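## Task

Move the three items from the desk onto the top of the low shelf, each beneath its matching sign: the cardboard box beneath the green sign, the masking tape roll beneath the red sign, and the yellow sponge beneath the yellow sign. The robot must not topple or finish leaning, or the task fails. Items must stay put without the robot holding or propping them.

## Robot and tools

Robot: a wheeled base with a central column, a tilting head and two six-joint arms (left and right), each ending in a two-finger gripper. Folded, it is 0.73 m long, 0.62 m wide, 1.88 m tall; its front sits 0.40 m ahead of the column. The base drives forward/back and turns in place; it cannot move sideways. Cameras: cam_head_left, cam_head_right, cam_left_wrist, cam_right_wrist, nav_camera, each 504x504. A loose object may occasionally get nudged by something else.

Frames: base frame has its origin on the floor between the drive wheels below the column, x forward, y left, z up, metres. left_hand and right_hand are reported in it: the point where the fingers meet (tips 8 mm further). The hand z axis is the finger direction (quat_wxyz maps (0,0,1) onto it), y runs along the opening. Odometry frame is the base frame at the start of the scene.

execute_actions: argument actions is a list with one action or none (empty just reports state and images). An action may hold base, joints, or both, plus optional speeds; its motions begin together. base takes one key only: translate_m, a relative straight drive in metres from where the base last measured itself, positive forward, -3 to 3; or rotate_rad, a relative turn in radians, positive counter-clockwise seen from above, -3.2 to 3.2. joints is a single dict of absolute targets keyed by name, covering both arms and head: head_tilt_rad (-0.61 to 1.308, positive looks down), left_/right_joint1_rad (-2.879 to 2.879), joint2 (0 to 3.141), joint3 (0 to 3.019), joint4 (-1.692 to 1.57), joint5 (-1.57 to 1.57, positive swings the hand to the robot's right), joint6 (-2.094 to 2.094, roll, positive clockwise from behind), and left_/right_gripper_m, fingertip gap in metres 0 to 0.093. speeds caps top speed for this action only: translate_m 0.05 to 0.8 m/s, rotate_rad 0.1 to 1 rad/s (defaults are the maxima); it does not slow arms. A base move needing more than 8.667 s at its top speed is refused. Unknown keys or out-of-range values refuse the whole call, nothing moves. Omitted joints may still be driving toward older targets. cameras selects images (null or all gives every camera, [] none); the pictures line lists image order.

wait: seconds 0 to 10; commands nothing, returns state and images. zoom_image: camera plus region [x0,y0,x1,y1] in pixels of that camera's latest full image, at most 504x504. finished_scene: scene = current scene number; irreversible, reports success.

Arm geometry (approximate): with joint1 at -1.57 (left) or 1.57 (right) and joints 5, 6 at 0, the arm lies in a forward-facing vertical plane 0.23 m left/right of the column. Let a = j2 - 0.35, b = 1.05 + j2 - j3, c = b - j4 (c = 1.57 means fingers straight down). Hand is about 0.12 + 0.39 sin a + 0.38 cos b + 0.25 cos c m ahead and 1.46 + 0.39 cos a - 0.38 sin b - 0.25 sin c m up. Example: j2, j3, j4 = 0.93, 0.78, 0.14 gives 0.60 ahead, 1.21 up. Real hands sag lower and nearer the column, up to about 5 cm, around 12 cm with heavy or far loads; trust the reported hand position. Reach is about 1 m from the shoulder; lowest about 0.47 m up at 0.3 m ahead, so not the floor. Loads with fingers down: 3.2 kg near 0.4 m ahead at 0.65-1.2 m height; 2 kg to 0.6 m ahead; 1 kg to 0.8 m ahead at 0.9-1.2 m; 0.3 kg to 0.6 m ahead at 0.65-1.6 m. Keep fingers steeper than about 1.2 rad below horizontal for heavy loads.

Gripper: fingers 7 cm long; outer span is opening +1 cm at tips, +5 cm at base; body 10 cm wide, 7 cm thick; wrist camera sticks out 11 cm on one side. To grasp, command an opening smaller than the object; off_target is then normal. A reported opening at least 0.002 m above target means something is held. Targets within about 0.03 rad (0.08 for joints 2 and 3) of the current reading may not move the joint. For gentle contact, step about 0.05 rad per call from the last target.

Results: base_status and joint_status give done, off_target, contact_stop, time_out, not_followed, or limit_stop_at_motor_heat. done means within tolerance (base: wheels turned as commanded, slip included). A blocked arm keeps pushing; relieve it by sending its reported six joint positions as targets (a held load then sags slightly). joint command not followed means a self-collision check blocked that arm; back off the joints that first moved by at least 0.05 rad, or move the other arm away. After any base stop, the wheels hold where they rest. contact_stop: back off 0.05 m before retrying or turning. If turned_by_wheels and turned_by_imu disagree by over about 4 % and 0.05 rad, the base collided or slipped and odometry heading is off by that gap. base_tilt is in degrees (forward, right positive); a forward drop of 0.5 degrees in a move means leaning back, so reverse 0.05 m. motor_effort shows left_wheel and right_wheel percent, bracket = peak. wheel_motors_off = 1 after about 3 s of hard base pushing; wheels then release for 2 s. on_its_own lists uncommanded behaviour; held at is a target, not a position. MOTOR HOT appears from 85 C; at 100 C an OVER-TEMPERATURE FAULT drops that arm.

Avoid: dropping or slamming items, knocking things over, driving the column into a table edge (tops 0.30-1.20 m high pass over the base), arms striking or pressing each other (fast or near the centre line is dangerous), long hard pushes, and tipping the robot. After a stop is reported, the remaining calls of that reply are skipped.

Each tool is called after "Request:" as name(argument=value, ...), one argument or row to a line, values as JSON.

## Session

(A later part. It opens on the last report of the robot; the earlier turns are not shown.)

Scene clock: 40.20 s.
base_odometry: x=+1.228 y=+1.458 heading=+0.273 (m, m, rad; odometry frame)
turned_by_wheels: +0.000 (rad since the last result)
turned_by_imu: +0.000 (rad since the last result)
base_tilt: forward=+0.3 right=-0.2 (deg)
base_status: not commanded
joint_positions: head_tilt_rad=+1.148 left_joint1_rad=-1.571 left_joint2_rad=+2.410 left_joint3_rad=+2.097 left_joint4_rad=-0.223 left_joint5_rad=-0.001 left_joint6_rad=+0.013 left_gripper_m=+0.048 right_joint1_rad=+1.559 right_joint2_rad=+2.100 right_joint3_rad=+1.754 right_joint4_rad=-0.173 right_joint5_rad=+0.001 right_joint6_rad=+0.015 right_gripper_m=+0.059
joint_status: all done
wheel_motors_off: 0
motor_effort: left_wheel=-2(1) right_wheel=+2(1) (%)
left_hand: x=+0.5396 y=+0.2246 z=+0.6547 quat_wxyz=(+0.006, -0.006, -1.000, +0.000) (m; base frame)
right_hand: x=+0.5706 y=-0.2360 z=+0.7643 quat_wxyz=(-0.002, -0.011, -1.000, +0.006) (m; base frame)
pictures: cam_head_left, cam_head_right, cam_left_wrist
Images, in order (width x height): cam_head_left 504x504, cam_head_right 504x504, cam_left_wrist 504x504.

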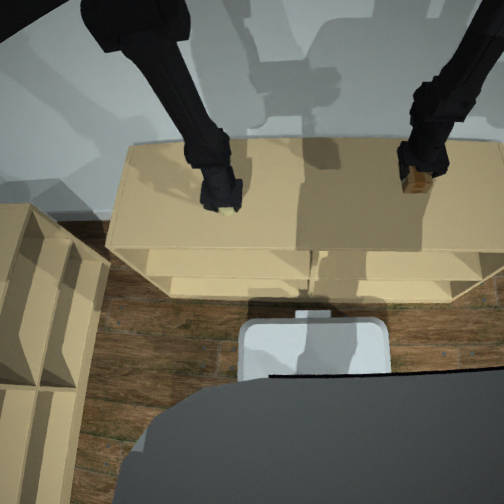

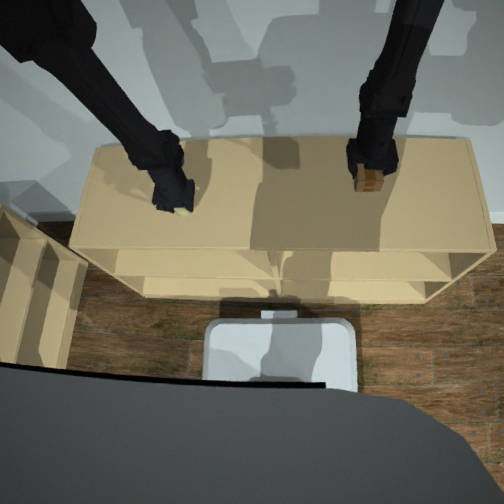

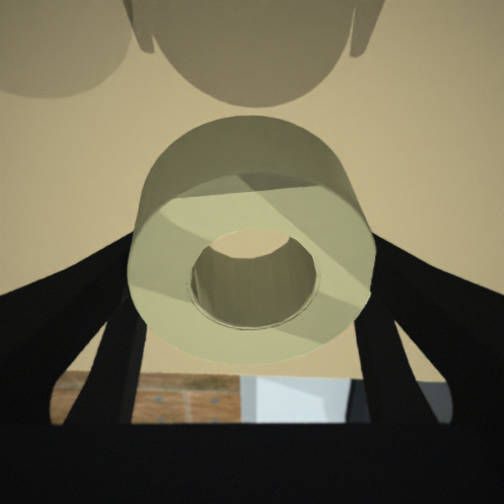

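Request:
execute_actions(
  actions=[
    {"base":{"translate_m":0.04},"joints":{"left_joint2_rad":2.5,"left_joint3_rad":2.215}},
  ],
  cameras=["cam_head_left","cam_left_wrist"],
)

Scene clock: 41.30 s.
base_odometry: x=+1.267 y=+1.469 heading=+0.273 (m, m, rad; odometry frame)
turned_by_wheels: +0.000 (rad since the last result)
turned_by_imu: +0.000 (rad since the last result)
base_tilt: forward=+0.3 right=-0.3 (deg)
base_status: done
joint_positions: head_tilt_rad=+1.149 left_joint1_rad=-1.571 left_joint2_rad=+2.494 left_joint3_rad=+2.204 left_joint4_rad=-0.223 left_joint5_rad=-0.001 left_joint6_rad=+0.013 left_gripper_m=+0.048 right_joint1_rad=+1.559 right_joint2_rad=+2.100 right_joint3_rad=+1.753 right_joint4_rad=-0.173 right_joint5_rad=+0.001 right_joint6_rad=+0.015 right_gripper_m=+0.059
joint_status: all done
wheel_motors_off: 0
motor_effort: left_wheel=+0(33) right_wheel=+1(39) (%)
left_hand: x=+0.5373 y=+0.2246 z=+0.6289 quat_wxyz=(-0.005, -0.006, -1.000, +0.000) (m; base frame)
right_hand: x=+0.5696 y=-0.2360 z=+0.7642 quat_wxyz=(-0.001, -0.011, -1.000, +0.006) (m; base frame)
pictures: cam_head_left, cam_left_wrist
Images, in order (width x height): cam_head_left 504x504, cam_left_wrist 504x504.

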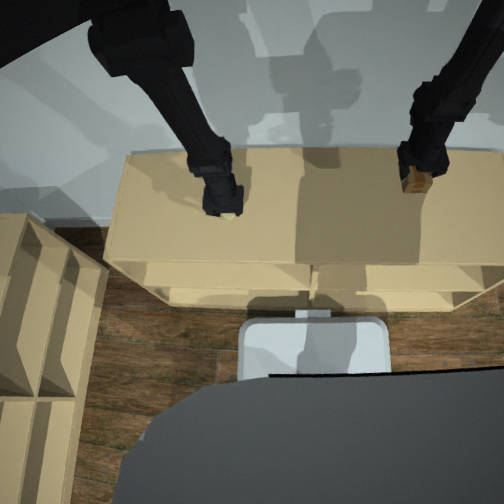

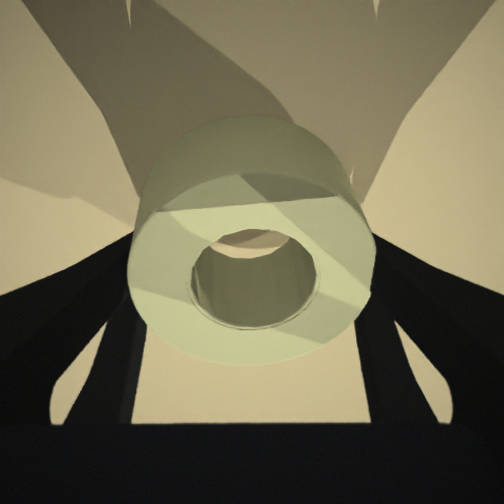

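Request:
execute_actions(
  actions=[
    {"joints":{"left_gripper_m":0.093}},
  ],
  cameras=[],
)

Request:
execute_actions(
  actions=[
    {"joints":{"left_joint2_rad":1.8,"left_joint3_rad":1.4,"left_joint4_rad":-0.12}},
  ],
  cameras=["cam_head_left"],
)

Request:
execute_actions(
  actions=[
    {"base":{"translate_m":-1.85},"joints":{"head_tilt_rad":0.95}},
  ],
  cameras=["cam_left_wrist"],
)

Request:
execute_actions(
  actions=[
    {"base":{"rotate_rad":1.57}},
  ],
  cameras=["cam_head_left","cam_head_right"],
)

Scene clock: 42.20 s.
base_odometry: x=+1.267 y=+1.469 heading=+0.273 (m, m, rad; odometry frame)
turned_by_wheels: +0.000 (rad since the last result)
turned_by_imu: +0.000 (rad since the last result)
base_tilt: forward=+0.4 right=-0.3 (deg)
base_status: not commanded
joint_positions: head_tilt_rad=+1.149 left_joint1_rad=-1.571 left_joint2_rad=+2.494 left_joint3_rad=+2.204 left_joint4_rad=-0.223 left_joint5_rad=-0.001 left_joint6_rad=+0.013 left_gripper_m=+0.093 right_joint1_rad=+1.559 right_joint2_rad=+2.100 right_joint3_rad=+1.753 right_joint4_rad=-0.173 right_joint5_rad=+0.001 right_joint6_rad=+0.015 right_gripper_m=+0.059
joint_status: all done
wheel_motors_off: 0
motor_effort: left_wheel=+0(0) right_wheel=+0(0) (%)
left_hand: x=+0.5373 y=+0.2246 z=+0.6289 quat_wxyz=(-0.005, -0.006, -1.000, +0.000) (m; base frame)
right_hand: x=+0.5696 y=-0.2360 z=+0.7642 quat_wxyz=(-0.001, -0.011, -1.000, +0.006) (m; base frame)
pictures: none
No camera images: the call's "cameras" was empty. Leave "cameras" out to get every camera's image.

Scene clock: 43.87 s.
base_odometry: x=+1.267 y=+1.469 heading=+0.273 (m, m, rad; odometry frame)
turned_by_wheels: +0.000 (rad since the last result)
turned_by_imu: +0.000 (rad since the last result)
base_tilt: forward=+0.4 right=-0.2 (deg)
base_status: not commanded
joint_positions: head_tilt_rad=+1.149 left_joint1_rad=-1.571 left_joint2_rad=+1.810 left_joint3_rad=+1.398 left_joint4_rad=-0.120 left_joint5_rad=-0.001 left_joint6_rad=+0.013 left_gripper_m=+0.093 right_joint1_rad=+1.559 right_joint2_rad=+2.100 right_joint3_rad=+1.753 right_joint4_rad=-0.173 right_joint5_rad=+0.001 right_joint6_rad=+0.015 right_gripper_m=+0.059
joint_status: all done
wheel_motors_off: 0
motor_effort: left_wheel=-1(2) right_wheel=+1(1) (%)
left_hand: x=+0.5474 y=+0.2246 z=+0.8720 quat_wxyz=(+0.004, -0.006, -1.000, +0.000) (m; base frame)
right_hand: x=+0.5696 y=-0.2360 z=+0.7642 quat_wxyz=(-0.001, -0.011, -1.000, +0.006) (m; base frame)
pictures: cam_head_left
Images, in order (width x height): cam_head_left 504x504.

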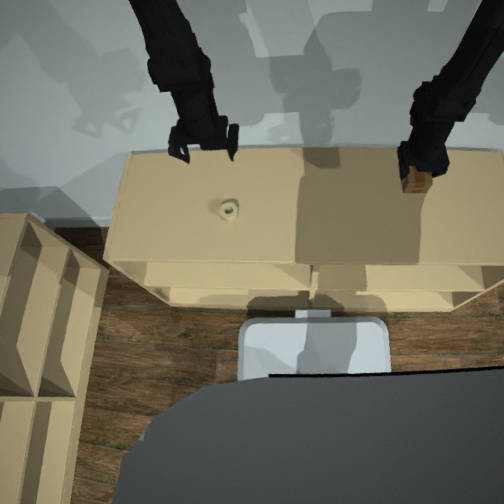

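Scene clock: 48.07 s.
base_odometry: x=-0.515 y=+0.970 heading=+0.273 (m, m, rad; odometry frame)
turned_by_wheels: +0.000 (rad since the last result)
turned_by_imu: +0.003 (rad since the last result)
base_tilt: forward=+0.4 right=-0.4 (deg)
base_status: done
joint_positions: head_tilt_rad=+0.964 left_joint1_rad=-1.571 left_joint2_rad=+1.805 left_joint3_rad=+1.400 left_joint4_rad=-0.120 left_joint5_rad=-0.001 left_joint6_rad=+0.013 left_gripper_m=+0.093 right_joint1_rad=+1.559 right_joint2_rad=+2.100 right_joint3_rad=+1.750 right_joint4_rad=-0.173 right_joint5_rad=+0.001 right_joint6_rad=+0.015 right_gripper_m=+0.059
joint_status: all done
wheel_motors_off: 0
motor_effort: left_wheel=-1(45) right_wheel=+1(64) (%)
left_hand: x=+0.5511 y=+0.2246 z=+0.8740 quat_wxyz=(+0.001, -0.006, -1.000, +0.000) (m; base frame)
right_hand: x=+0.5682 y=-0.2356 z=+0.7642 quat_wxyz=(+0.000, -0.011, -1.000, +0.006) (m; base frame)
pictures: cam_left_wrist
Images, in order (width x height): cam_left_wrist 504x504.

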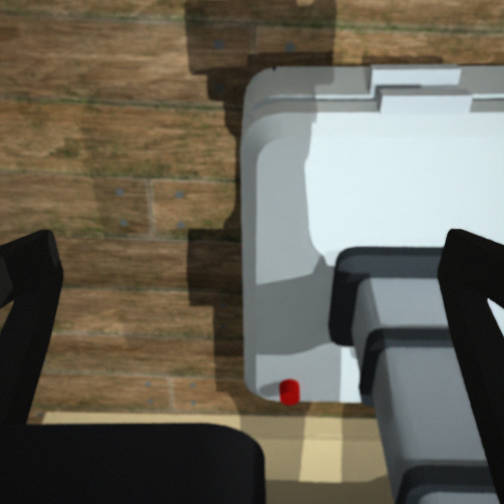

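Scene clock: 51.23 s.
base_odometry: x=-0.515 y=+0.970 heading=+1.842 (m, m, rad; odometry frame)
turned_by_wheels: +1.569 (rad since the last result)
turned_by_imu: +1.576 (rad since the last result)
base_tilt: forward=+0.3 right=-0.3 (deg)
base_status: done
joint_positions: head_tilt_rad=+0.964 left_joint1_rad=-1.566 left_joint2_rad=+1.805 left_joint3_rad=+1.400 left_joint4_rad=-0.120 left_joint5_rad=-0.001 left_joint6_rad=+0.013 left_gripper_m=+0.093 right_joint1_rad=+1.569 right_joint2_rad=+2.100 right_joint3_rad=+1.750 right_joint4_rad=-0.173 right_joint5_rad=+0.001 right_joint6_rad=+0.015 right_gripper_m=+0.059
joint_status: not commanded
wheel_motors_off: 0
motor_effort: left_wheel=-7(39) right_wheel=+6(55) (%)
left_hand: x=+0.5511 y=+0.2283 z=+0.8740 quat_wxyz=(+0.001, -0.005, -1.000, -0.002) (m; base frame)
right_hand: x=+0.5682 y=-0.2273 z=+0.7641 quat_wxyz=(+0.000, -0.008, -1.000, +0.001) (m; base frame)
pictures: cam_head_left, cam_head_right
Images, in order (width x height): cam_head_left 504x504, cam_head_right 504x504.

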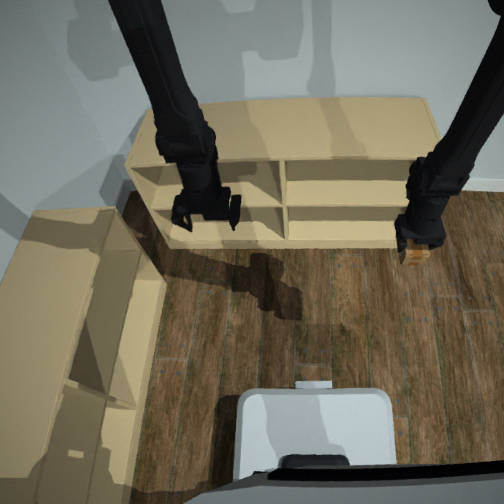

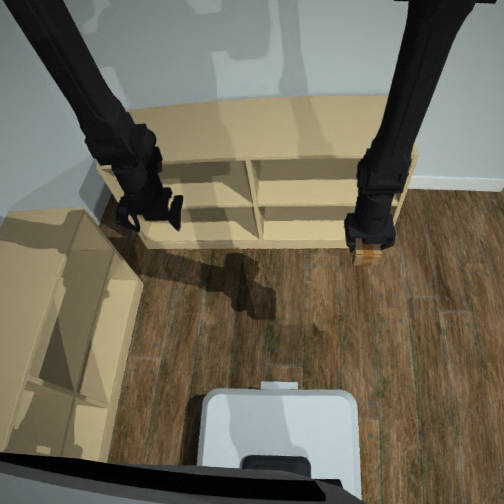

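Request:
execute_actions(
  actions=[
    {"base":{"translate_m":0.64},"joints":{"head_tilt_rad":1.15,"right_joint2_rad":2.25,"right_joint3_rad":1.96,"right_joint4_rad":-0.22}},
  ],
  cameras=[],
)

Request:
execute_actions(
  actions=[
    {"joints":{"right_joint2_rad":2.41,"right_joint3_rad":2.125}},
  ],
  cameras=["cam_head_right","cam_right_wrist"],
)

Scene clock: 54.30 s.
base_odometry: x=-0.686 y=+1.587 heading=+1.842 (m, m, rad; odometry frame)
turned_by_wheels: +0.000 (rad since the last result)
turned_by_imu: -0.001 (rad since the last result)
base_tilt: forward=+0.3 right=-0.3 (deg)
base_status: done
joint_positions: head_tilt_rad=+1.149 left_joint1_rad=-1.566 left_joint2_rad=+1.801 left_joint3_rad=+1.403 left_joint4_rad=-0.120 left_joint5_rad=-0.001 left_joint6_rad=+0.013 left_gripper_m=+0.093 right_joint1_rad=+1.569 right_joint2_rad=+2.259 right_joint3_rad=+1.954 right_joint4_rad=-0.218 right_joint5_rad=+0.001 right_joint6_rad=+0.015 right_gripper_m=+0.059
joint_status: all done
wheel_motors_off: 0
motor_effort: left_wheel=+0(52) right_wheel=+0(62) (%)
left_hand: x=+0.5549 y=+0.2283 z=+0.8758 quat_wxyz=(-0.003, -0.005, -1.000, -0.003) (m; base frame)
right_hand: x=+0.5696 y=-0.2274 z=+0.7086 quat_wxyz=(-0.001, -0.008, -1.000, +0.001) (m; base frame)
pictures: none
No camera images: the call's "cameras" was empty. Leave "cameras" out to get every camera's image.

Scene clock: 55.50 s.
base_odometry: x=-0.686 y=+1.587 heading=+1.842 (m, m, rad; odometry frame)
turned_by_wheels: +0.000 (rad since the last result)
turned_by_imu: +0.000 (rad since the last result)
base_tilt: forward=+0.3 right=-0.3 (deg)
base_status: not commanded
joint_positions: head_tilt_rad=+1.149 left_joint1_rad=-1.566 left_joint2_rad=+1.801 left_joint3_rad=+1.403 left_joint4_rad=-0.120 left_joint5_rad=-0.001 left_joint6_rad=+0.013 left_gripper_m=+0.093 right_joint1_rad=+1.569 right_joint2_rad=+2.416 right_joint3_rad=+2.117 right_joint4_rad=-0.218 right_joint5_rad=+0.001 right_joint6_rad=+0.015 right_gripper_m=+0.059
joint_status: all done
wheel_motors_off: 0
motor_effort: left_wheel=+0(1) right_wheel=+0(0) (%)
left_hand: x=+0.5549 y=+0.2283 z=+0.8758 quat_wxyz=(-0.003, -0.005, -1.000, -0.003) (m; base frame)
right_hand: x=+0.5477 y=-0.2274 z=+0.6536 quat_wxyz=(-0.003, -0.008, -1.000, +0.001) (m; base frame)
pictures: cam_head_right, cam_right_wrist
Images, in order (width x height): cam_head_right 504x504, cam_right_wrist 504x504.

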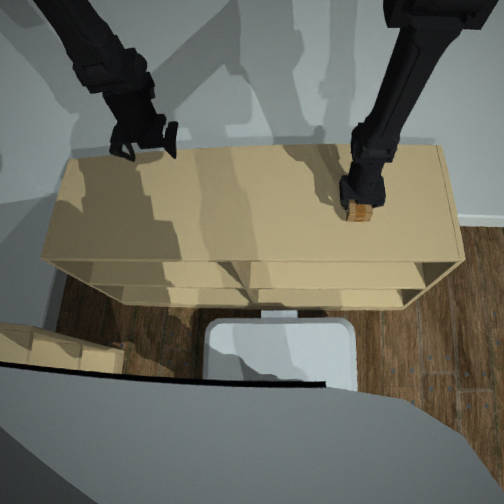

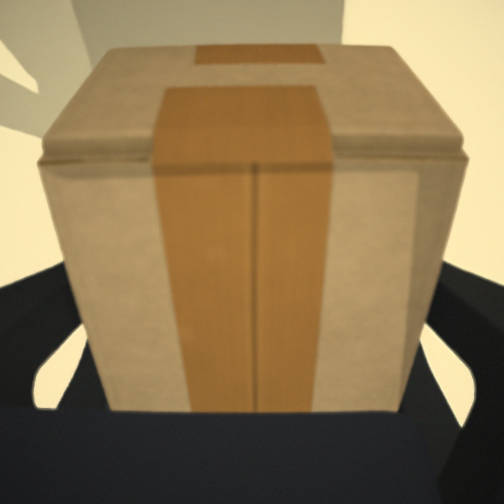

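Request:
execute_actions(
  actions=[
    {"joints":{"right_joint2_rad":2.465,"right_joint3_rad":2.175}},
  ],
  cameras=[],
)

Request:
execute_actions(
  actions=[
    {"joints":{"right_gripper_m":0.093}},
  ],
  cameras=["cam_right_wrist"],
)

Request:
execute_actions(
  actions=[
    {"joints":{"right_joint2_rad":1.8,"right_joint3_rad":1.4,"right_joint4_rad":-0.12,"left_joint2_rad":0.88,"left_joint3_rad":0.43,"left_joint4_rad":-0.95}},
  ],
  cameras=[],
)

Request:
execute_actions(
  actions=[
    {"base":{"translate_m":-0.3}},
  ],
  cameras=["cam_head_right"],
)

Request:
execute_actions(
  actions=[
    {"base":{"rotate_rad":-2.63},"joints":{"head_tilt_rad":0.95}},
  ],
  cameras=[],
)

Request:
execute_actions(
  actions=[
    {"base":{"translate_m":2.7},"joints":{"right_joint2_rad":1.9,"right_joint3_rad":1.93,"right_joint4_rad":-0.54,"right_joint6_rad":-0.9}},
  ],
  cameras=["cam_head_left","cam_head_right"],
)

Scene clock: 56.73 s.
base_odometry: x=-0.686 y=+1.587 heading=+1.842 (m, m, rad; odometry frame)
turned_by_wheels: +0.000 (rad since the last result)
turned_by_imu: +0.000 (rad since the last result)
base_tilt: forward=+0.3 right=-0.2 (deg)
base_status: not commanded
joint_positions: head_tilt_rad=+1.149 left_joint1_rad=-1.566 left_joint2_rad=+1.801 left_joint3_rad=+1.403 left_joint4_rad=-0.120 left_joint5_rad=-0.001 left_joint6_rad=+0.013 left_gripper_m=+0.093 right_joint1_rad=+1.569 right_joint2_rad=+2.453 right_joint3_rad=+2.163 right_joint4_rad=-0.218 right_joint5_rad=+0.001 right_joint6_rad=+0.015 right_gripper_m=+0.059
joint_status: all done
wheel_motors_off: 0
motor_effort: left_wheel=-1(0) right_wheel=+0(0) (%)
left_hand: x=+0.5549 y=+0.2283 z=+0.8758 quat_wxyz=(-0.003, -0.005, -1.000, -0.003) (m; base frame)
right_hand: x=+0.5474 y=-0.2275 z=+0.6424 quat_wxyz=(-0.008, -0.008, -1.000, +0.001) (m; base frame)
pictures: none
No camera images: the call's "cameras" was empty. Leave "cameras" out to get every camera's image.

Scene clock: 57.37 s.
base_odometry: x=-0.686 y=+1.587 heading=+1.842 (m, m, rad; odometry frame)
turned_by_wheels: +0.000 (rad since the last result)
turned_by_imu: +0.000 (rad since the last result)
base_tilt: forward=+0.4 right=-0.3 (deg)
base_status: not commanded
joint_positions: head_tilt_rad=+1.149 left_joint1_rad=-1.566 left_joint2_rad=+1.801 left_joint3_rad=+1.403 left_joint4_rad=-0.120 left_joint5_rad=-0.001 left_joint6_rad=+0.013 left_gripper_m=+0.093 right_joint1_rad=+1.569 right_joint2_rad=+2.453 right_joint3_rad=+2.163 right_joint4_rad=-0.218 right_joint5_rad=+0.001 right_joint6_rad=+0.015 right_gripper_m=+0.093
joint_status: all done
wheel_motors_off: 0
motor_effort: left_wheel=+0(0) right_wheel=+0(0) (%)
left_hand: x=+0.5549 y=+0.2283 z=+0.8758 quat_wxyz=(-0.003, -0.005, -1.000, -0.003) (m; base frame)
right_hand: x=+0.5474 y=-0.2275 z=+0.6424 quat_wxyz=(-0.008, -0.008, -1.000, +0.001) (m; base frame)
pictures: cam_right_wrist
Images, in order (width x height): cam_right_wrist 504x504.

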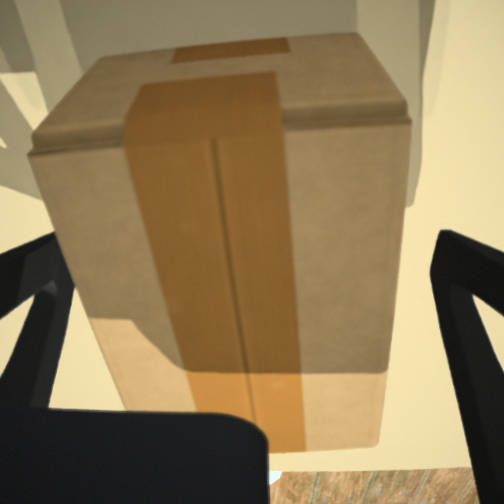

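Scene clock: 59.00 s.
base_odometry: x=-0.686 y=+1.587 heading=+1.842 (m, m, rad; odometry frame)
turned_by_wheels: +0.000 (rad since the last result)
turned_by_imu: +0.000 (rad since the last result)
base_tilt: forward=+0.3 right=-0.3 (deg)
base_status: not commanded
joint_positions: head_tilt_rad=+1.149 left_joint1_rad=-1.566 left_joint2_rad=+0.883 left_joint3_rad=+0.425 left_joint4_rad=-0.946 left_joint5_rad=-0.001 left_joint6_rad=+0.013 left_gripper_m=+0.093 right_joint1_rad=+1.569 right_joint2_rad=+1.797 right_joint3_rad=+1.399 right_joint4_rad=-0.120 right_joint5_rad=+0.001 right_joint6_rad=+0.015 right_gripper_m=+0.093
joint_status: all done
wheel_motors_off: 0
motor_effort: left_wheel=+0(1) right_wheel=+1(2) (%)
left_hand: x=+0.1560 y=+0.2257 z=+1.2493 quat_wxyz=(+0.426, -0.004, -0.905, +0.001) (m; base frame)
right_hand: x=+0.5554 y=-0.2271 z=+0.8775 quat_wxyz=(-0.003, -0.008, -1.000, +0.001) (m; base frame)
pictures: none
No camera images: the call's "cameras" was empty. Leave "cameras" out to get every camera's image.

Scene clock: 60.87 s.
base_odometry: x=-0.606 y=+1.298 heading=+1.842 (m, m, rad; odometry frame)
turned_by_wheels: +0.000 (rad since the last result)
turned_by_imu: +0.001 (rad since the last result)
base_tilt: forward=+0.2 right=-0.2 (deg)
base_status: done
joint_positions: head_tilt_rad=+1.150 left_joint1_rad=-1.566 left_joint2_rad=+0.882 left_joint3_rad=+0.426 left_joint4_rad=-0.946 left_joint5_rad=-0.001 left_joint6_rad=+0.013 left_gripper_m=+0.093 right_joint1_rad=+1.569 right_joint2_rad=+1.797 right_joint3_rad=+1.397 right_joint4_rad=-0.120 right_joint5_rad=+0.001 right_joint6_rad=+0.015 right_gripper_m=+0.093
joint_status: not commanded
wheel_motors_off: 0
motor_effort: left_wheel=-2(35) right_wheel=-2(36) (%)
left_hand: x=+0.1570 y=+0.2257 z=+1.2491 quat_wxyz=(+0.425, -0.004, -0.905, +0.001) (m; base frame)
right_hand: x=+0.5535 y=-0.2271 z=+0.8772 quat_wxyz=(-0.002, -0.008, -1.000, +0.001) (m; base frame)
pictures: cam_head_right
Images, in order (width x height): cam_head_right 504x504.

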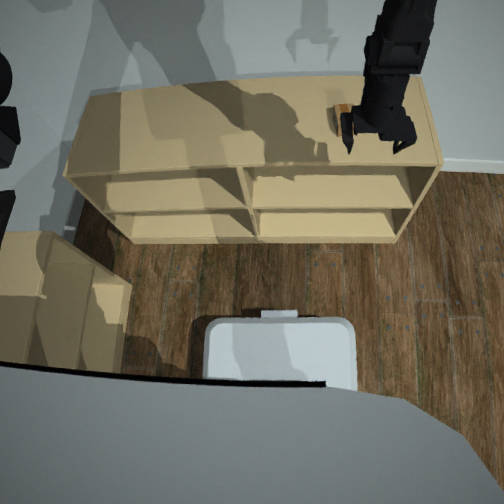

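Scene clock: 65.07 s.
base_odometry: x=-0.606 y=+1.298 heading=-0.787 (m, m, rad; odometry frame)
turned_by_wheels: -2.629 (rad since the last result)
turned_by_imu: -2.644 (rad since the last result)
base_tilt: forward=+0.3 right=-0.3 (deg)
base_status: done
joint_positions: head_tilt_rad=+0.964 left_joint1_rad=-1.566 left_joint2_rad=+0.882 left_joint3_rad=+0.426 left_joint4_rad=-0.946 left_joint5_rad=-0.001 left_joint6_rad=+0.013 left_gripper_m=+0.093 right_joint1_rad=+1.569 right_joint2_rad=+1.797 right_joint3_rad=+1.397 right_joint4_rad=-0.120 right_joint5_rad=+0.001 right_joint6_rad=+0.015 right_gripper_m=+0.093
joint_status: all done
wheel_motors_off: 0
motor_effort: left_wheel=+5(35) right_wheel=-7(50) (%)
left_hand: x=+0.1570 y=+0.2257 z=+1.2491 quat_wxyz=(+0.425, -0.004, -0.905, +0.001) (m; base frame)
right_hand: x=+0.5535 y=-0.2274 z=+0.8772 quat_wxyz=(-0.002, -0.008, -1.000, +0.002) (m; base frame)
pictures: none
No camera images: the call's "cameras" was empty. Leave "cameras" out to get every camera's image.

Scene clock: 70.40 s.
base_odometry: x=+1.300 y=-0.615 heading=-0.787 (m, m, rad; odometry frame)
turned_by_wheels: +0.000 (rad since the last result)
turned_by_imu: -0.005 (rad since the last result)
base_tilt: forward=+0.2 right=-0.3 (deg)
base_status: done
joint_positions: head_tilt_rad=+0.963 left_joint1_rad=-1.566 left_joint2_rad=+0.882 left_joint3_rad=+0.431 left_joint4_rad=-0.946 left_joint5_rad=-0.001 left_joint6_rad=+0.013 left_gripper_m=+0.093 right_joint1_rad=+1.569 right_joint2_rad=+1.896 right_joint3_rad=+1.915 right_joint4_rad=-0.534 right_joint5_rad=+0.001 right_joint6_rad=-0.885 right_gripper_m=+0.093
joint_status: all done
wheel_motors_off: 0
motor_effort: left_wheel=+0(58) right_wheel=+0(55) (%)
left_hand: x=+0.1595 y=+0.2258 z=+1.2484 quat_wxyz=(+0.423, -0.004, -0.906, +0.001) (m; base frame)
right_hand: x=+0.7078 y=-0.2275 z=+0.8911 quat_wxyz=(-0.003, +0.428, -0.904, +0.003) (m; base frame)
pictures: cam_head_left, cam_head_right
Images, in order (width x height): cam_head_left 504x504, cam_head_right 504x504.

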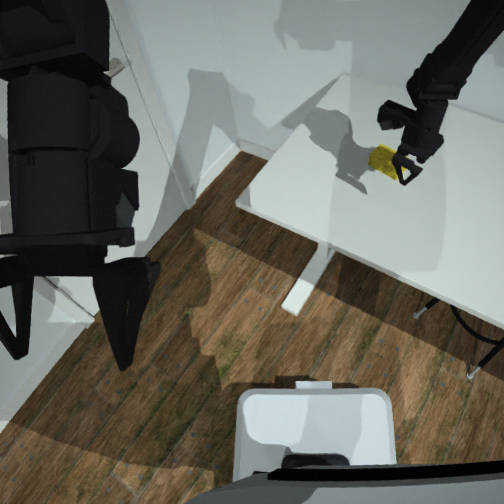

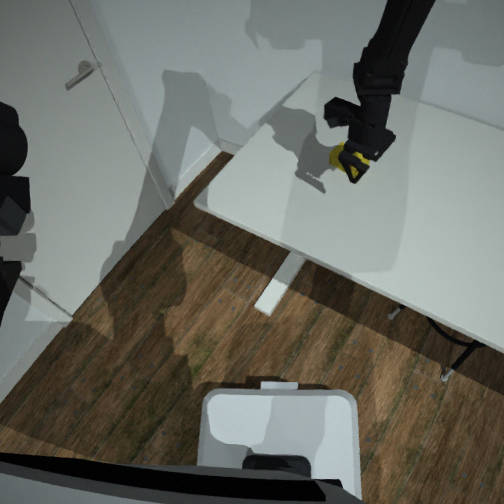

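Request:
execute_actions(
  actions=[
    {"base":{"translate_m":0.23},"joints":{"right_joint2_rad":1.99,"right_joint3_rad":1.8,"right_joint4_rad":-0.33}},
  ],
  cameras=["cam_head_right","cam_right_wrist"],
)

Scene clock: 72.47 s.
base_odometry: x=+1.462 y=-0.778 heading=-0.787 (m, m, rad; odometry frame)
turned_by_wheels: +0.000 (rad since the last result)
turned_by_imu: +0.000 (rad since the last result)
base_tilt: forward=+0.3 right=-0.2 (deg)
base_status: done
joint_positions: head_tilt_rad=+0.963 left_joint1_rad=-1.566 left_joint2_rad=+0.881 left_joint3_rad=+0.431 left_joint4_rad=-0.946 left_joint5_rad=-0.001 left_joint6_rad=+0.013 left_gripper_m=+0.093 right_joint1_rad=+1.569 right_joint2_rad=+1.996 right_joint3_rad=+1.791 right_joint4_rad=-0.336 right_joint5_rad=+0.001 right_joint6_rad=-0.886 right_gripper_m=+0.093
joint_status: all done
wheel_motors_off: 0
motor_effort: left_wheel=+1(32) right_wheel=+0(37) (%)
left_hand: x=+0.1600 y=+0.2258 z=+1.2483 quat_wxyz=(+0.422, -0.004, -0.906, +0.001) (m; base frame)
right_hand: x=+0.6225 y=-0.2276 z=+0.8170 quat_wxyz=(+0.009, +0.428, -0.904, -0.002) (m; base frame)
pictures: cam_head_right, cam_right_wrist
Images, in order (width x height): cam_head_right 504x504, cam_right_wrist 504x504.

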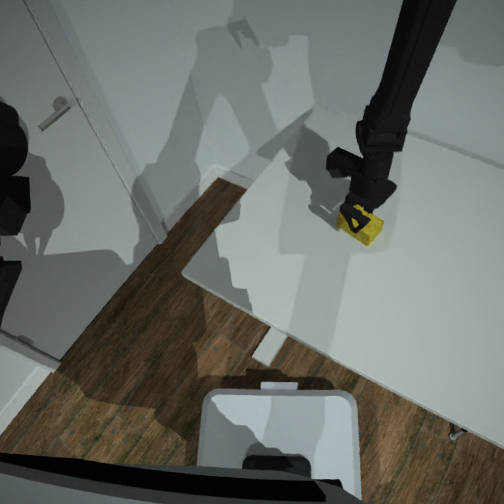

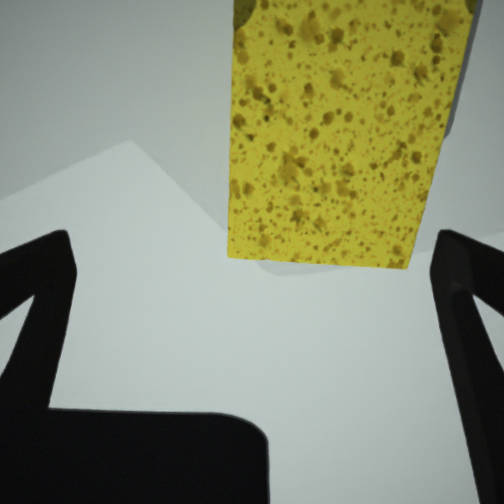

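Request:
execute_actions(
  actions=[
    {"base":{"translate_m":0.03},"joints":{"right_joint6_rad":-0.81}},
  ],
  cameras=["cam_right_wrist"],
)

Request:
execute_actions(
  actions=[
    {"joints":{"right_joint2_rad":2.195,"right_joint3_rad":2.025}},
  ],
  cameras=["cam_right_wrist"],
)

Request:
execute_actions(
  actions=[
    {"joints":{"right_gripper_m":0.035}},
  ],
  cameras=["cam_right_wrist"],
)

Scene clock: 73.83 s.
base_odometry: x=+1.483 y=-0.799 heading=-0.787 (m, m, rad; odometry frame)
turned_by_wheels: +0.000 (rad since the last result)
turned_by_imu: +0.000 (rad since the last result)
base_tilt: forward=+0.4 right=-0.3 (deg)
base_status: done
joint_positions: head_tilt_rad=+0.963 left_joint1_rad=-1.566 left_joint2_rad=+0.881 left_joint3_rad=+0.431 left_joint4_rad=-0.946 left_joint5_rad=-0.001 left_joint6_rad=+0.013 left_gripper_m=+0.093 right_joint1_rad=+1.569 right_joint2_rad=+1.995 right_joint3_rad=+1.792 right_joint4_rad=-0.336 right_joint5_rad=+0.001 right_joint6_rad=-0.822 right_gripper_m=+0.093
joint_status: all done
wheel_motors_off: 0
motor_effort: left_wheel=-1(36) right_wheel=+0(34) (%)
left_hand: x=+0.1601 y=+0.2258 z=+1.2483 quat_wxyz=(+0.422, -0.004, -0.906, +0.001) (m; base frame)
right_hand: x=+0.6246 y=-0.2276 z=+0.8181 quat_wxyz=(+0.007, +0.399, -0.917, -0.001) (m; base frame)
pictures: cam_right_wrist
Images, in order (width x height): cam_right_wrist 504x504.

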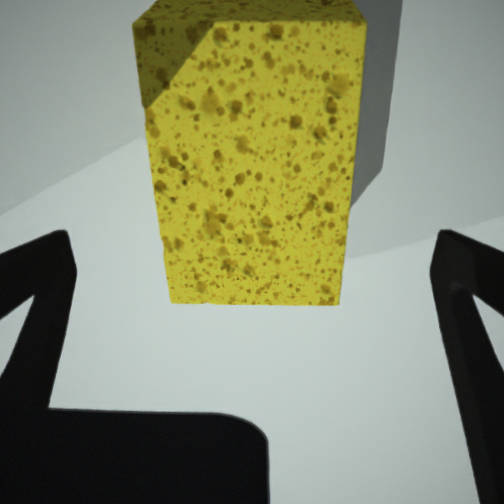

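Scene clock: 74.83 s.
base_odometry: x=+1.483 y=-0.799 heading=-0.787 (m, m, rad; odometry frame)
turned_by_wheels: +0.000 (rad since the last result)
turned_by_imu: +0.000 (rad since the last result)
base_tilt: forward=+0.2 right=-0.3 (deg)
base_status: not commanded
joint_positions: head_tilt_rad=+0.963 left_joint1_rad=-1.566 left_joint2_rad=+0.881 left_joint3_rad=+0.431 left_joint4_rad=-0.946 left_joint5_rad=-0.001 left_joint6_rad=+0.013 left_gripper_m=+0.093 right_joint1_rad=+1.567 right_joint2_rad=+2.119 right_joint3_rad=+1.987 right_joint4_rad=-0.366 right_joint5_rad=-0.011 right_joint6_rad=-0.822 right_gripper_m=+0.093
joint_status: all done
wheel_motors_off: 0
motor_effort: left_wheel=+1(3) right_wheel=+2(3) (%)
left_hand: x=+0.1601 y=+0.2258 z=+1.2483 quat_wxyz=(+0.422, -0.004, -0.906, +0.001) (m; base frame)
right_hand: x=+0.6524 y=-0.2265 z=+0.7800 quat_wxyz=(-0.013, +0.399, -0.917, +0.001) (m; base frame)
pictures: cam_right_wrist
Images, in order (width x height): cam_right_wrist 504x504.

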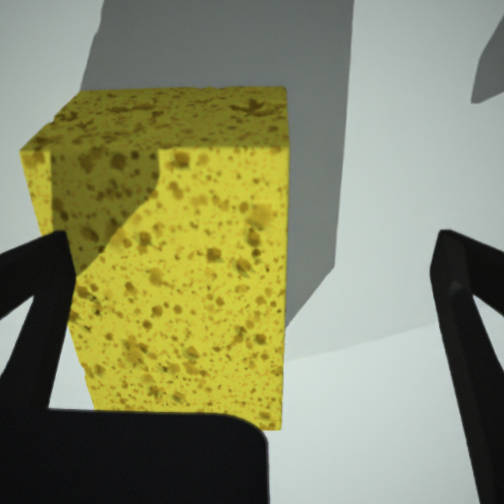

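Scene clock: 75.47 s.
base_odometry: x=+1.483 y=-0.799 heading=-0.787 (m, m, rad; odometry frame)
turned_by_wheels: +0.000 (rad since the last result)
turned_by_imu: +0.000 (rad since the last result)
base_tilt: forward=+0.3 right=-0.2 (deg)
base_status: not commanded
joint_positions: head_tilt_rad=+0.963 left_joint1_rad=-1.566 left_joint2_rad=+0.881 left_joint3_rad=+0.431 left_joint4_rad=-0.946 left_joint5_rad=-0.001 left_joint6_rad=+0.013 left_gripper_m=+0.093 right_joint1_rad=+1.580 right_joint2_rad=+2.122 right_joint3_rad=+1.996 right_joint4_rad=-0.387 right_joint5_rad=-0.009 right_joint6_rad=-0.822 right_gripper_m=+0.035
joint_status: all done
wheel_motors_off: 0
motor_effort: left_wheel=+1(2) right_wheel=+2(3) (%)
left_hand: x=+0.1601 y=+0.2258 z=+1.2483 quat_wxyz=(+0.422, -0.004, -0.906, +0.001) (m; base frame)
right_hand: x=+0.6512 y=-0.2159 z=+0.7801 quat_wxyz=(-0.008, +0.402, -0.916, -0.006) (m; base frame)
pictures: cam_right_wrist
Images, in order (width x height): cam_right_wrist 504x504.

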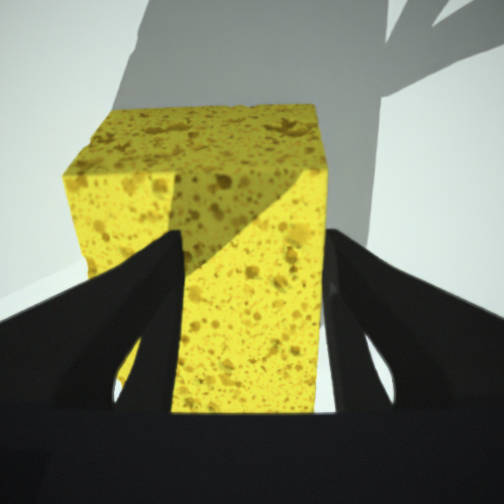

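The hand swings forward during descent; lift and retry in small steps.

Request:
execute_actions(
  actions=[
    {"joints":{"right_joint2_rad":2.03,"right_joint3_rad":1.85}},
  ],
  cameras=[],
)

Request:
execute_actions(
  actions=[
    {"joints":{"right_gripper_m":0.093,"right_joint2_rad":2.08,"right_joint3_rad":1.89}},
  ],
  cameras=["cam_right_wrist"],
)

Scene clock: 76.47 s.
base_odometry: x=+1.483 y=-0.799 heading=-0.787 (m, m, rad; odometry frame)
turned_by_wheels: +0.000 (rad since the last result)
turned_by_imu: +0.000 (rad since the last result)
base_tilt: forward=+0.3 right=-0.2 (deg)
base_status: not commanded
joint_positions: head_tilt_rad=+0.963 left_joint1_rad=-1.566 left_joint2_rad=+0.881 left_joint3_rad=+0.431 left_joint4_rad=-0.946 left_joint5_rad=-0.001 left_joint6_rad=+0.013 left_gripper_m=+0.093 right_joint1_rad=+1.580 right_joint2_rad=+2.052 right_joint3_rad=+1.851 right_joint4_rad=-0.341 right_joint5_rad=-0.003 right_joint6_rad=-0.822 right_gripper_m=+0.035
joint_status: all done
wheel_motors_off: 0
motor_effort: left_wheel=+1(2) right_wheel=+0(2) (%)
left_hand: x=+0.1601 y=+0.2258 z=+1.2483 quat_wxyz=(+0.422, -0.004, -0.906, +0.001) (m; base frame)
right_hand: x=+0.6218 y=-0.2172 z=+0.7963 quat_wxyz=(+0.006, +0.402, -0.916, -0.009) (m; base frame)
pictures: none
No camera images: the call's "cameras" was empty. Leave "cameras" out to get every camera's image.

Scene clock: 77.10 s.
base_odometry: x=+1.483 y=-0.799 heading=-0.787 (m, m, rad; odometry frame)
turned_by_wheels: +0.000 (rad since the last result)
turned_by_imu: +0.000 (rad since the last result)
base_tilt: forward=+0.3 right=-0.3 (deg)
base_status: not commanded
joint_positions: head_tilt_rad=+0.963 left_joint1_rad=-1.566 left_joint2_rad=+0.881 left_joint3_rad=+0.431 left_joint4_rad=-0.946 left_joint5_rad=-0.001 left_joint6_rad=+0.013 left_gripper_m=+0.093 right_joint1_rad=+1.580 right_joint2_rad=+2.059 right_joint3_rad=+1.869 right_joint4_rad=-0.339 right_joint5_rad=-0.003 right_joint6_rad=-0.822 right_gripper_m=+0.093
joint_status: all done
wheel_motors_off: 0
motor_effort: left_wheel=+1(0) right_wheel=+0(0) (%)
left_hand: x=+0.1601 y=+0.2258 z=+1.2483 quat_wxyz=(+0.422, -0.004, -0.906, +0.001) (m; base frame)
right_hand: x=+0.6278 y=-0.2171 z=+0.7947 quat_wxyz=(+0.001, +0.402, -0.916, -0.006) (m; base frame)
pictures: cam_right_wrist
Images, in order (width x height): cam_right_wrist 504x504.

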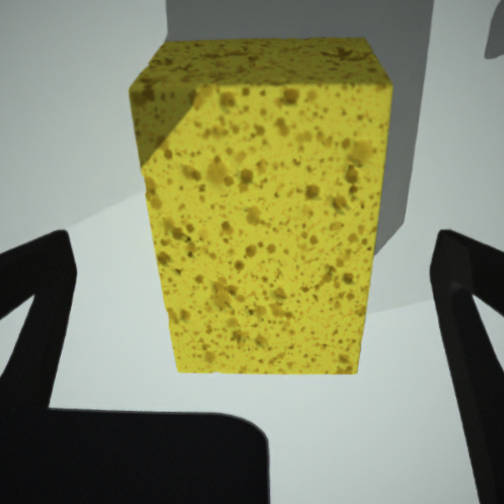

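Request:
execute_actions(
  actions=[
    {"joints":{"right_joint2_rad":2.135,"right_joint3_rad":1.955}},
  ],
  cameras=[],
)

Request:
execute_actions(
  actions=[
    {"joints":{"right_joint2_rad":2.2,"right_joint3_rad":2.035}},
  ],
  cameras=["cam_right_wrist"],
)

Scene clock: 77.97 s.
base_odometry: x=+1.483 y=-0.799 heading=-0.787 (m, m, rad; odometry frame)
turned_by_wheels: +0.000 (rad since the last result)
turned_by_imu: +0.000 (rad since the last result)
base_tilt: forward=+0.2 right=-0.2 (deg)
base_status: not commanded
joint_positions: head_tilt_rad=+0.963 left_joint1_rad=-1.566 left_joint2_rad=+0.881 left_joint3_rad=+0.431 left_joint4_rad=-0.946 left_joint5_rad=-0.001 left_joint6_rad=+0.013 left_gripper_m=+0.093 right_joint1_rad=+1.580 right_joint2_rad=+2.121 right_joint3_rad=+1.939 right_joint4_rad=-0.337 right_joint5_rad=-0.003 right_joint6_rad=-0.822 right_gripper_m=+0.093
joint_status: all done
wheel_motors_off: 0
motor_effort: left_wheel=+0(1) right_wheel=+0(0) (%)
left_hand: x=+0.1601 y=+0.2258 z=+1.2483 quat_wxyz=(+0.422, -0.004, -0.906, +0.001) (m; base frame)
right_hand: x=+0.6297 y=-0.2169 z=+0.7724 quat_wxyz=(-0.004, +0.402, -0.916, -0.004) (m; base frame)
pictures: none
No camera images: the call's "cameras" was empty. Leave "cameras" out to get every camera's image.

Scene clock: 78.70 s.
base_odometry: x=+1.483 y=-0.799 heading=-0.787 (m, m, rad; odometry frame)
turned_by_wheels: +0.000 (rad since the last result)
turned_by_imu: +0.000 (rad since the last result)
base_tilt: forward=+0.3 right=-0.4 (deg)
base_status: not commanded
joint_positions: head_tilt_rad=+0.963 left_joint1_rad=-1.566 left_joint2_rad=+0.881 left_joint3_rad=+0.431 left_joint4_rad=-0.946 left_joint5_rad=-0.001 left_joint6_rad=+0.013 left_gripper_m=+0.093 right_joint1_rad=+1.580 right_joint2_rad=+2.186 right_joint3_rad=+2.018 right_joint4_rad=-0.336 right_joint5_rad=-0.003 right_joint6_rad=-0.822 right_gripper_m=+0.093
joint_status: all done
wheel_motors_off: 0
motor_effort: left_wheel=+1(1) right_wheel=+0(0) (%)
left_hand: x=+0.1601 y=+0.2258 z=+1.2483 quat_wxyz=(+0.422, -0.004, -0.906, +0.001) (m; base frame)
right_hand: x=+0.6320 y=-0.2168 z=+0.7498 quat_wxyz=(-0.011, +0.402, -0.916, -0.001) (m; base frame)
pictures: cam_right_wrist
Images, in order (width x height): cam_right_wrist 504x504.

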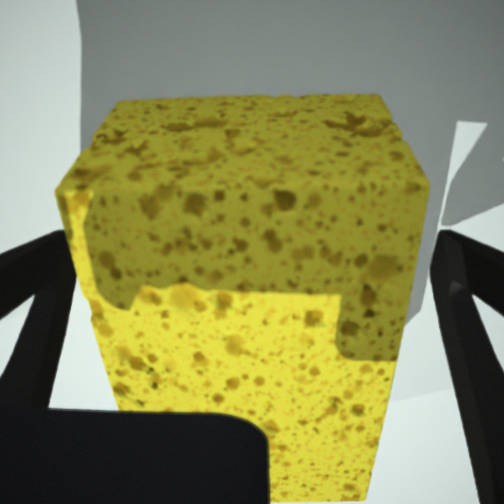

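Request:
execute_actions(
  actions=[
    {"joints":{"right_gripper_m":0.035}},
  ],
  cameras=[],
)

Request:
execute_actions(
  actions=[
    {"joints":{"right_joint2_rad":1.85,"right_joint3_rad":1.6,"right_joint4_rad":-0.27}},
  ],
  cameras=[],
)

Request:
execute_actions(
  actions=[
    {"base":{"translate_m":-0.15}},
  ],
  cameras=[],
)

Request:
execute_actions(
  actions=[
    {"base":{"rotate_rad":2.64},"joints":{"right_joint6_rad":0}},
  ],
  cameras=["nav_camera"],
)

Request:
execute_actions(
  actions=[
    {"base":{"translate_m":2.65},"joints":{"head_tilt_rad":1.15,"right_joint2_rad":2.25,"right_joint3_rad":1.96,"right_joint4_rad":-0.22}},
  ],
  cameras=["cam_head_right"],
)

Scene clock: 79.70 s.
base_odometry: x=+1.483 y=-0.799 heading=-0.787 (m, m, rad; odometry frame)
turned_by_wheels: +0.000 (rad since the last result)
turned_by_imu: +0.000 (rad since the last result)
base_tilt: forward=+0.3 right=-0.3 (deg)
base_status: not commanded
joint_positions: head_tilt_rad=+0.963 left_joint1_rad=-1.566 left_joint2_rad=+0.881 left_joint3_rad=+0.431 left_joint4_rad=-0.946 left_joint5_rad=-0.001 left_joint6_rad=+0.013 left_gripper_m=+0.093 right_joint1_rad=+1.580 right_joint2_rad=+2.186 right_joint3_rad=+2.018 right_joint4_rad=-0.336 right_joint5_rad=-0.003 right_joint6_rad=-0.822 right_gripper_m=+0.059
joint_status: right_gripper_m off_target (ended at +0.059, target +0.035)
wheel_motors_off: 0
motor_effort: left_wheel=+1(0) right_wheel=+0(0) (%)
left_hand: x=+0.1601 y=+0.2258 z=+1.2483 quat_wxyz=(+0.422, -0.004, -0.906, +0.001) (m; base frame)
right_hand: x=+0.6320 y=-0.2168 z=+0.7498 quat_wxyz=(-0.011, +0.402, -0.916, -0.001) (m; base frame)
pictures: none
No camera images: the call's "cameras" was empty. Leave "cameras" out to get every camera's image.

Scene clock: 81.00 s.
base_odometry: x=+1.483 y=-0.799 heading=-0.787 (m, m, rad; odometry frame)
turned_by_wheels: +0.000 (rad since the last result)
turned_by_imu: +0.000 (rad since the last result)
base_tilt: forward=+0.3 right=-0.2 (deg)
base_status: not commanded
joint_positions: head_tilt_rad=+0.963 left_joint1_rad=-1.566 left_joint2_rad=+0.881 left_joint3_rad=+0.431 left_joint4_rad=-0.946 left_joint5_rad=-0.001 left_joint6_rad=+0.013 left_gripper_m=+0.093 right_joint1_rad=+1.580 right_joint2_rad=+1.834 right_joint3_rad=+1.605 right_joint4_rad=-0.274 right_joint5_rad=-0.003 right_joint6_rad=-0.822 right_gripper_m=+0.059
joint_status: all done
wheel_motors_off: 0
motor_effort: left_wheel=+0(1) right_wheel=+0(0) (%)
left_hand: x=+0.1601 y=+0.2258 z=+1.2483 quat_wxyz=(+0.422, -0.004, -0.906, +0.001) (m; base frame)
right_hand: x=+0.6235 y=-0.2179 z=+0.8768 quat_wxyz=(-0.012, +0.401, -0.916, -0.001) (m; base frame)
pictures: none
No camera images: the call's "cameras" was empty. Leave "cameras" out to get every camera's image.

Scene clock: 82.70 s.
base_odometry: x=+1.377 y=-0.693 heading=-0.788 (m, m, rad; odometry frame)
turned_by_wheels: -0.001 (rad since the last result)
turned_by_imu: -0.001 (rad since the last result)
base_tilt: forward=+0.2 right=-0.3 (deg)
base_status: done
joint_positions: head_tilt_rad=+0.963 left_joint1_rad=-1.566 left_joint2_rad=+0.879 left_joint3_rad=+0.428 left_joint4_rad=-0.946 left_joint5_rad=-0.001 left_joint6_rad=+0.013 left_gripper_m=+0.093 right_joint1_rad=+1.580 right_joint2_rad=+1.837 right_joint3_rad=+1.599 right_joint4_rad=-0.274 right_joint5_rad=-0.003 right_joint6_rad=-0.822 right_gripper_m=+0.059
joint_status: not commanded
wheel_motors_off: 0
motor_effort: left_wheel=+0(32) right_wheel=+0(40) (%)
left_hand: x=+0.1586 y=+0.2257 z=+1.2489 quat_wxyz=(+0.423, -0.004, -0.906, +0.001) (m; base frame)
right_hand: x=+0.6176 y=-0.2179 z=+0.8744 quat_wxyz=(-0.007, +0.402, -0.916, -0.003) (m; base frame)
pictures: none
No camera images: the call's "cameras" was empty. Leave "cameras" out to get every camera's image.

Scene clock: 86.93 s.
base_odometry: x=+1.377 y=-0.693 heading=+1.851 (m, m, rad; odometry frame)
turned_by_wheels: +2.639 (rad since the last result)
turned_by_imu: +2.653 (rad since the last result)
base_tilt: forward=+0.3 right=-0.3 (deg)
base_status: done
joint_positions: head_tilt_rad=+0.963 left_joint1_rad=-1.566 left_joint2_rad=+0.879 left_joint3_rad=+0.428 left_joint4_rad=-0.946 left_joint5_rad=-0.001 left_joint6_rad=+0.013 left_gripper_m=+0.093 right_joint1_rad=+1.569 right_joint2_rad=+1.837 right_joint3_rad=+1.599 right_joint4_rad=-0.274 right_joint5_rad=-0.002 right_joint6_rad=-0.014 right_gripper_m=+0.059
joint_status: all done
wheel_motors_off: 0
motor_effort: left_wheel=-7(49) right_wheel=+6(37) (%)
left_hand: x=+0.1586 y=+0.2257 z=+1.2489 quat_wxyz=(+0.423, -0.004, -0.906, +0.001) (m; base frame)
right_hand: x=+0.6176 y=-0.2268 z=+0.8744 quat_wxyz=(-0.006, +0.007, -1.000, +0.000) (m; base frame)
pictures: nav_camera
Images, in order (width x height): nav_camera 504x504.

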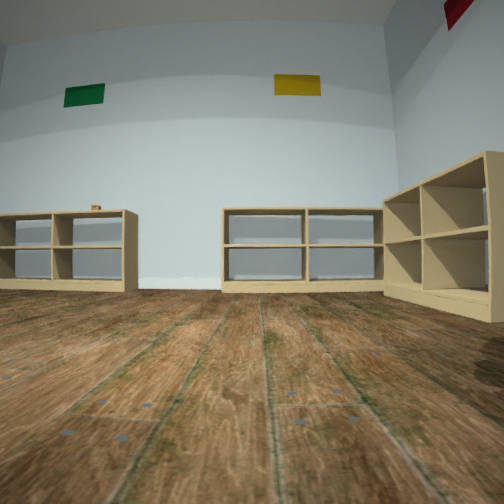

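Scene clock: 92.17 s.
base_odometry: x=+0.644 y=+1.853 heading=+1.851 (m, m, rad; odometry frame)
turned_by_wheels: +0.000 (rad since the last result)
turned_by_imu: -0.004 (rad since the last result)
base_tilt: forward=+0.3 right=-0.3 (deg)
base_status: done
joint_positions: head_tilt_rad=+1.149 left_joint1_rad=-1.566 left_joint2_rad=+0.879 left_joint3_rad=+0.430 left_joint4_rad=-0.946 left_joint5_rad=-0.001 left_joint6_rad=+0.013 left_gripper_m=+0.093 right_joint1_rad=+1.569 right_joint2_rad=+2.257 right_joint3_rad=+1.953 right_joint4_rad=-0.225 right_joint5_rad=-0.002 right_joint6_rad=-0.014 right_gripper_m=+0.059
joint_status: all done
wheel_motors_off: 0
motor_effort: left_wheel=+0(50) right_wheel=+0(61) (%)
left_hand: x=+0.1596 y=+0.2258 z=+1.2486 quat_wxyz=(+0.422, -0.004, -0.906, +0.001) (m; base frame)
right_hand: x=+0.5685 y=-0.2271 z=+0.7092 quat_wxyz=(+0.003, +0.007, -1.000, +0.000) (m; base frame)
pictures: cam_head_right
Images, in order (width x height): cam_head_right 504x504.

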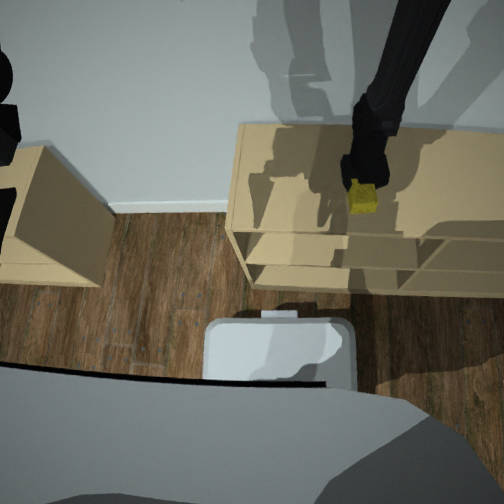

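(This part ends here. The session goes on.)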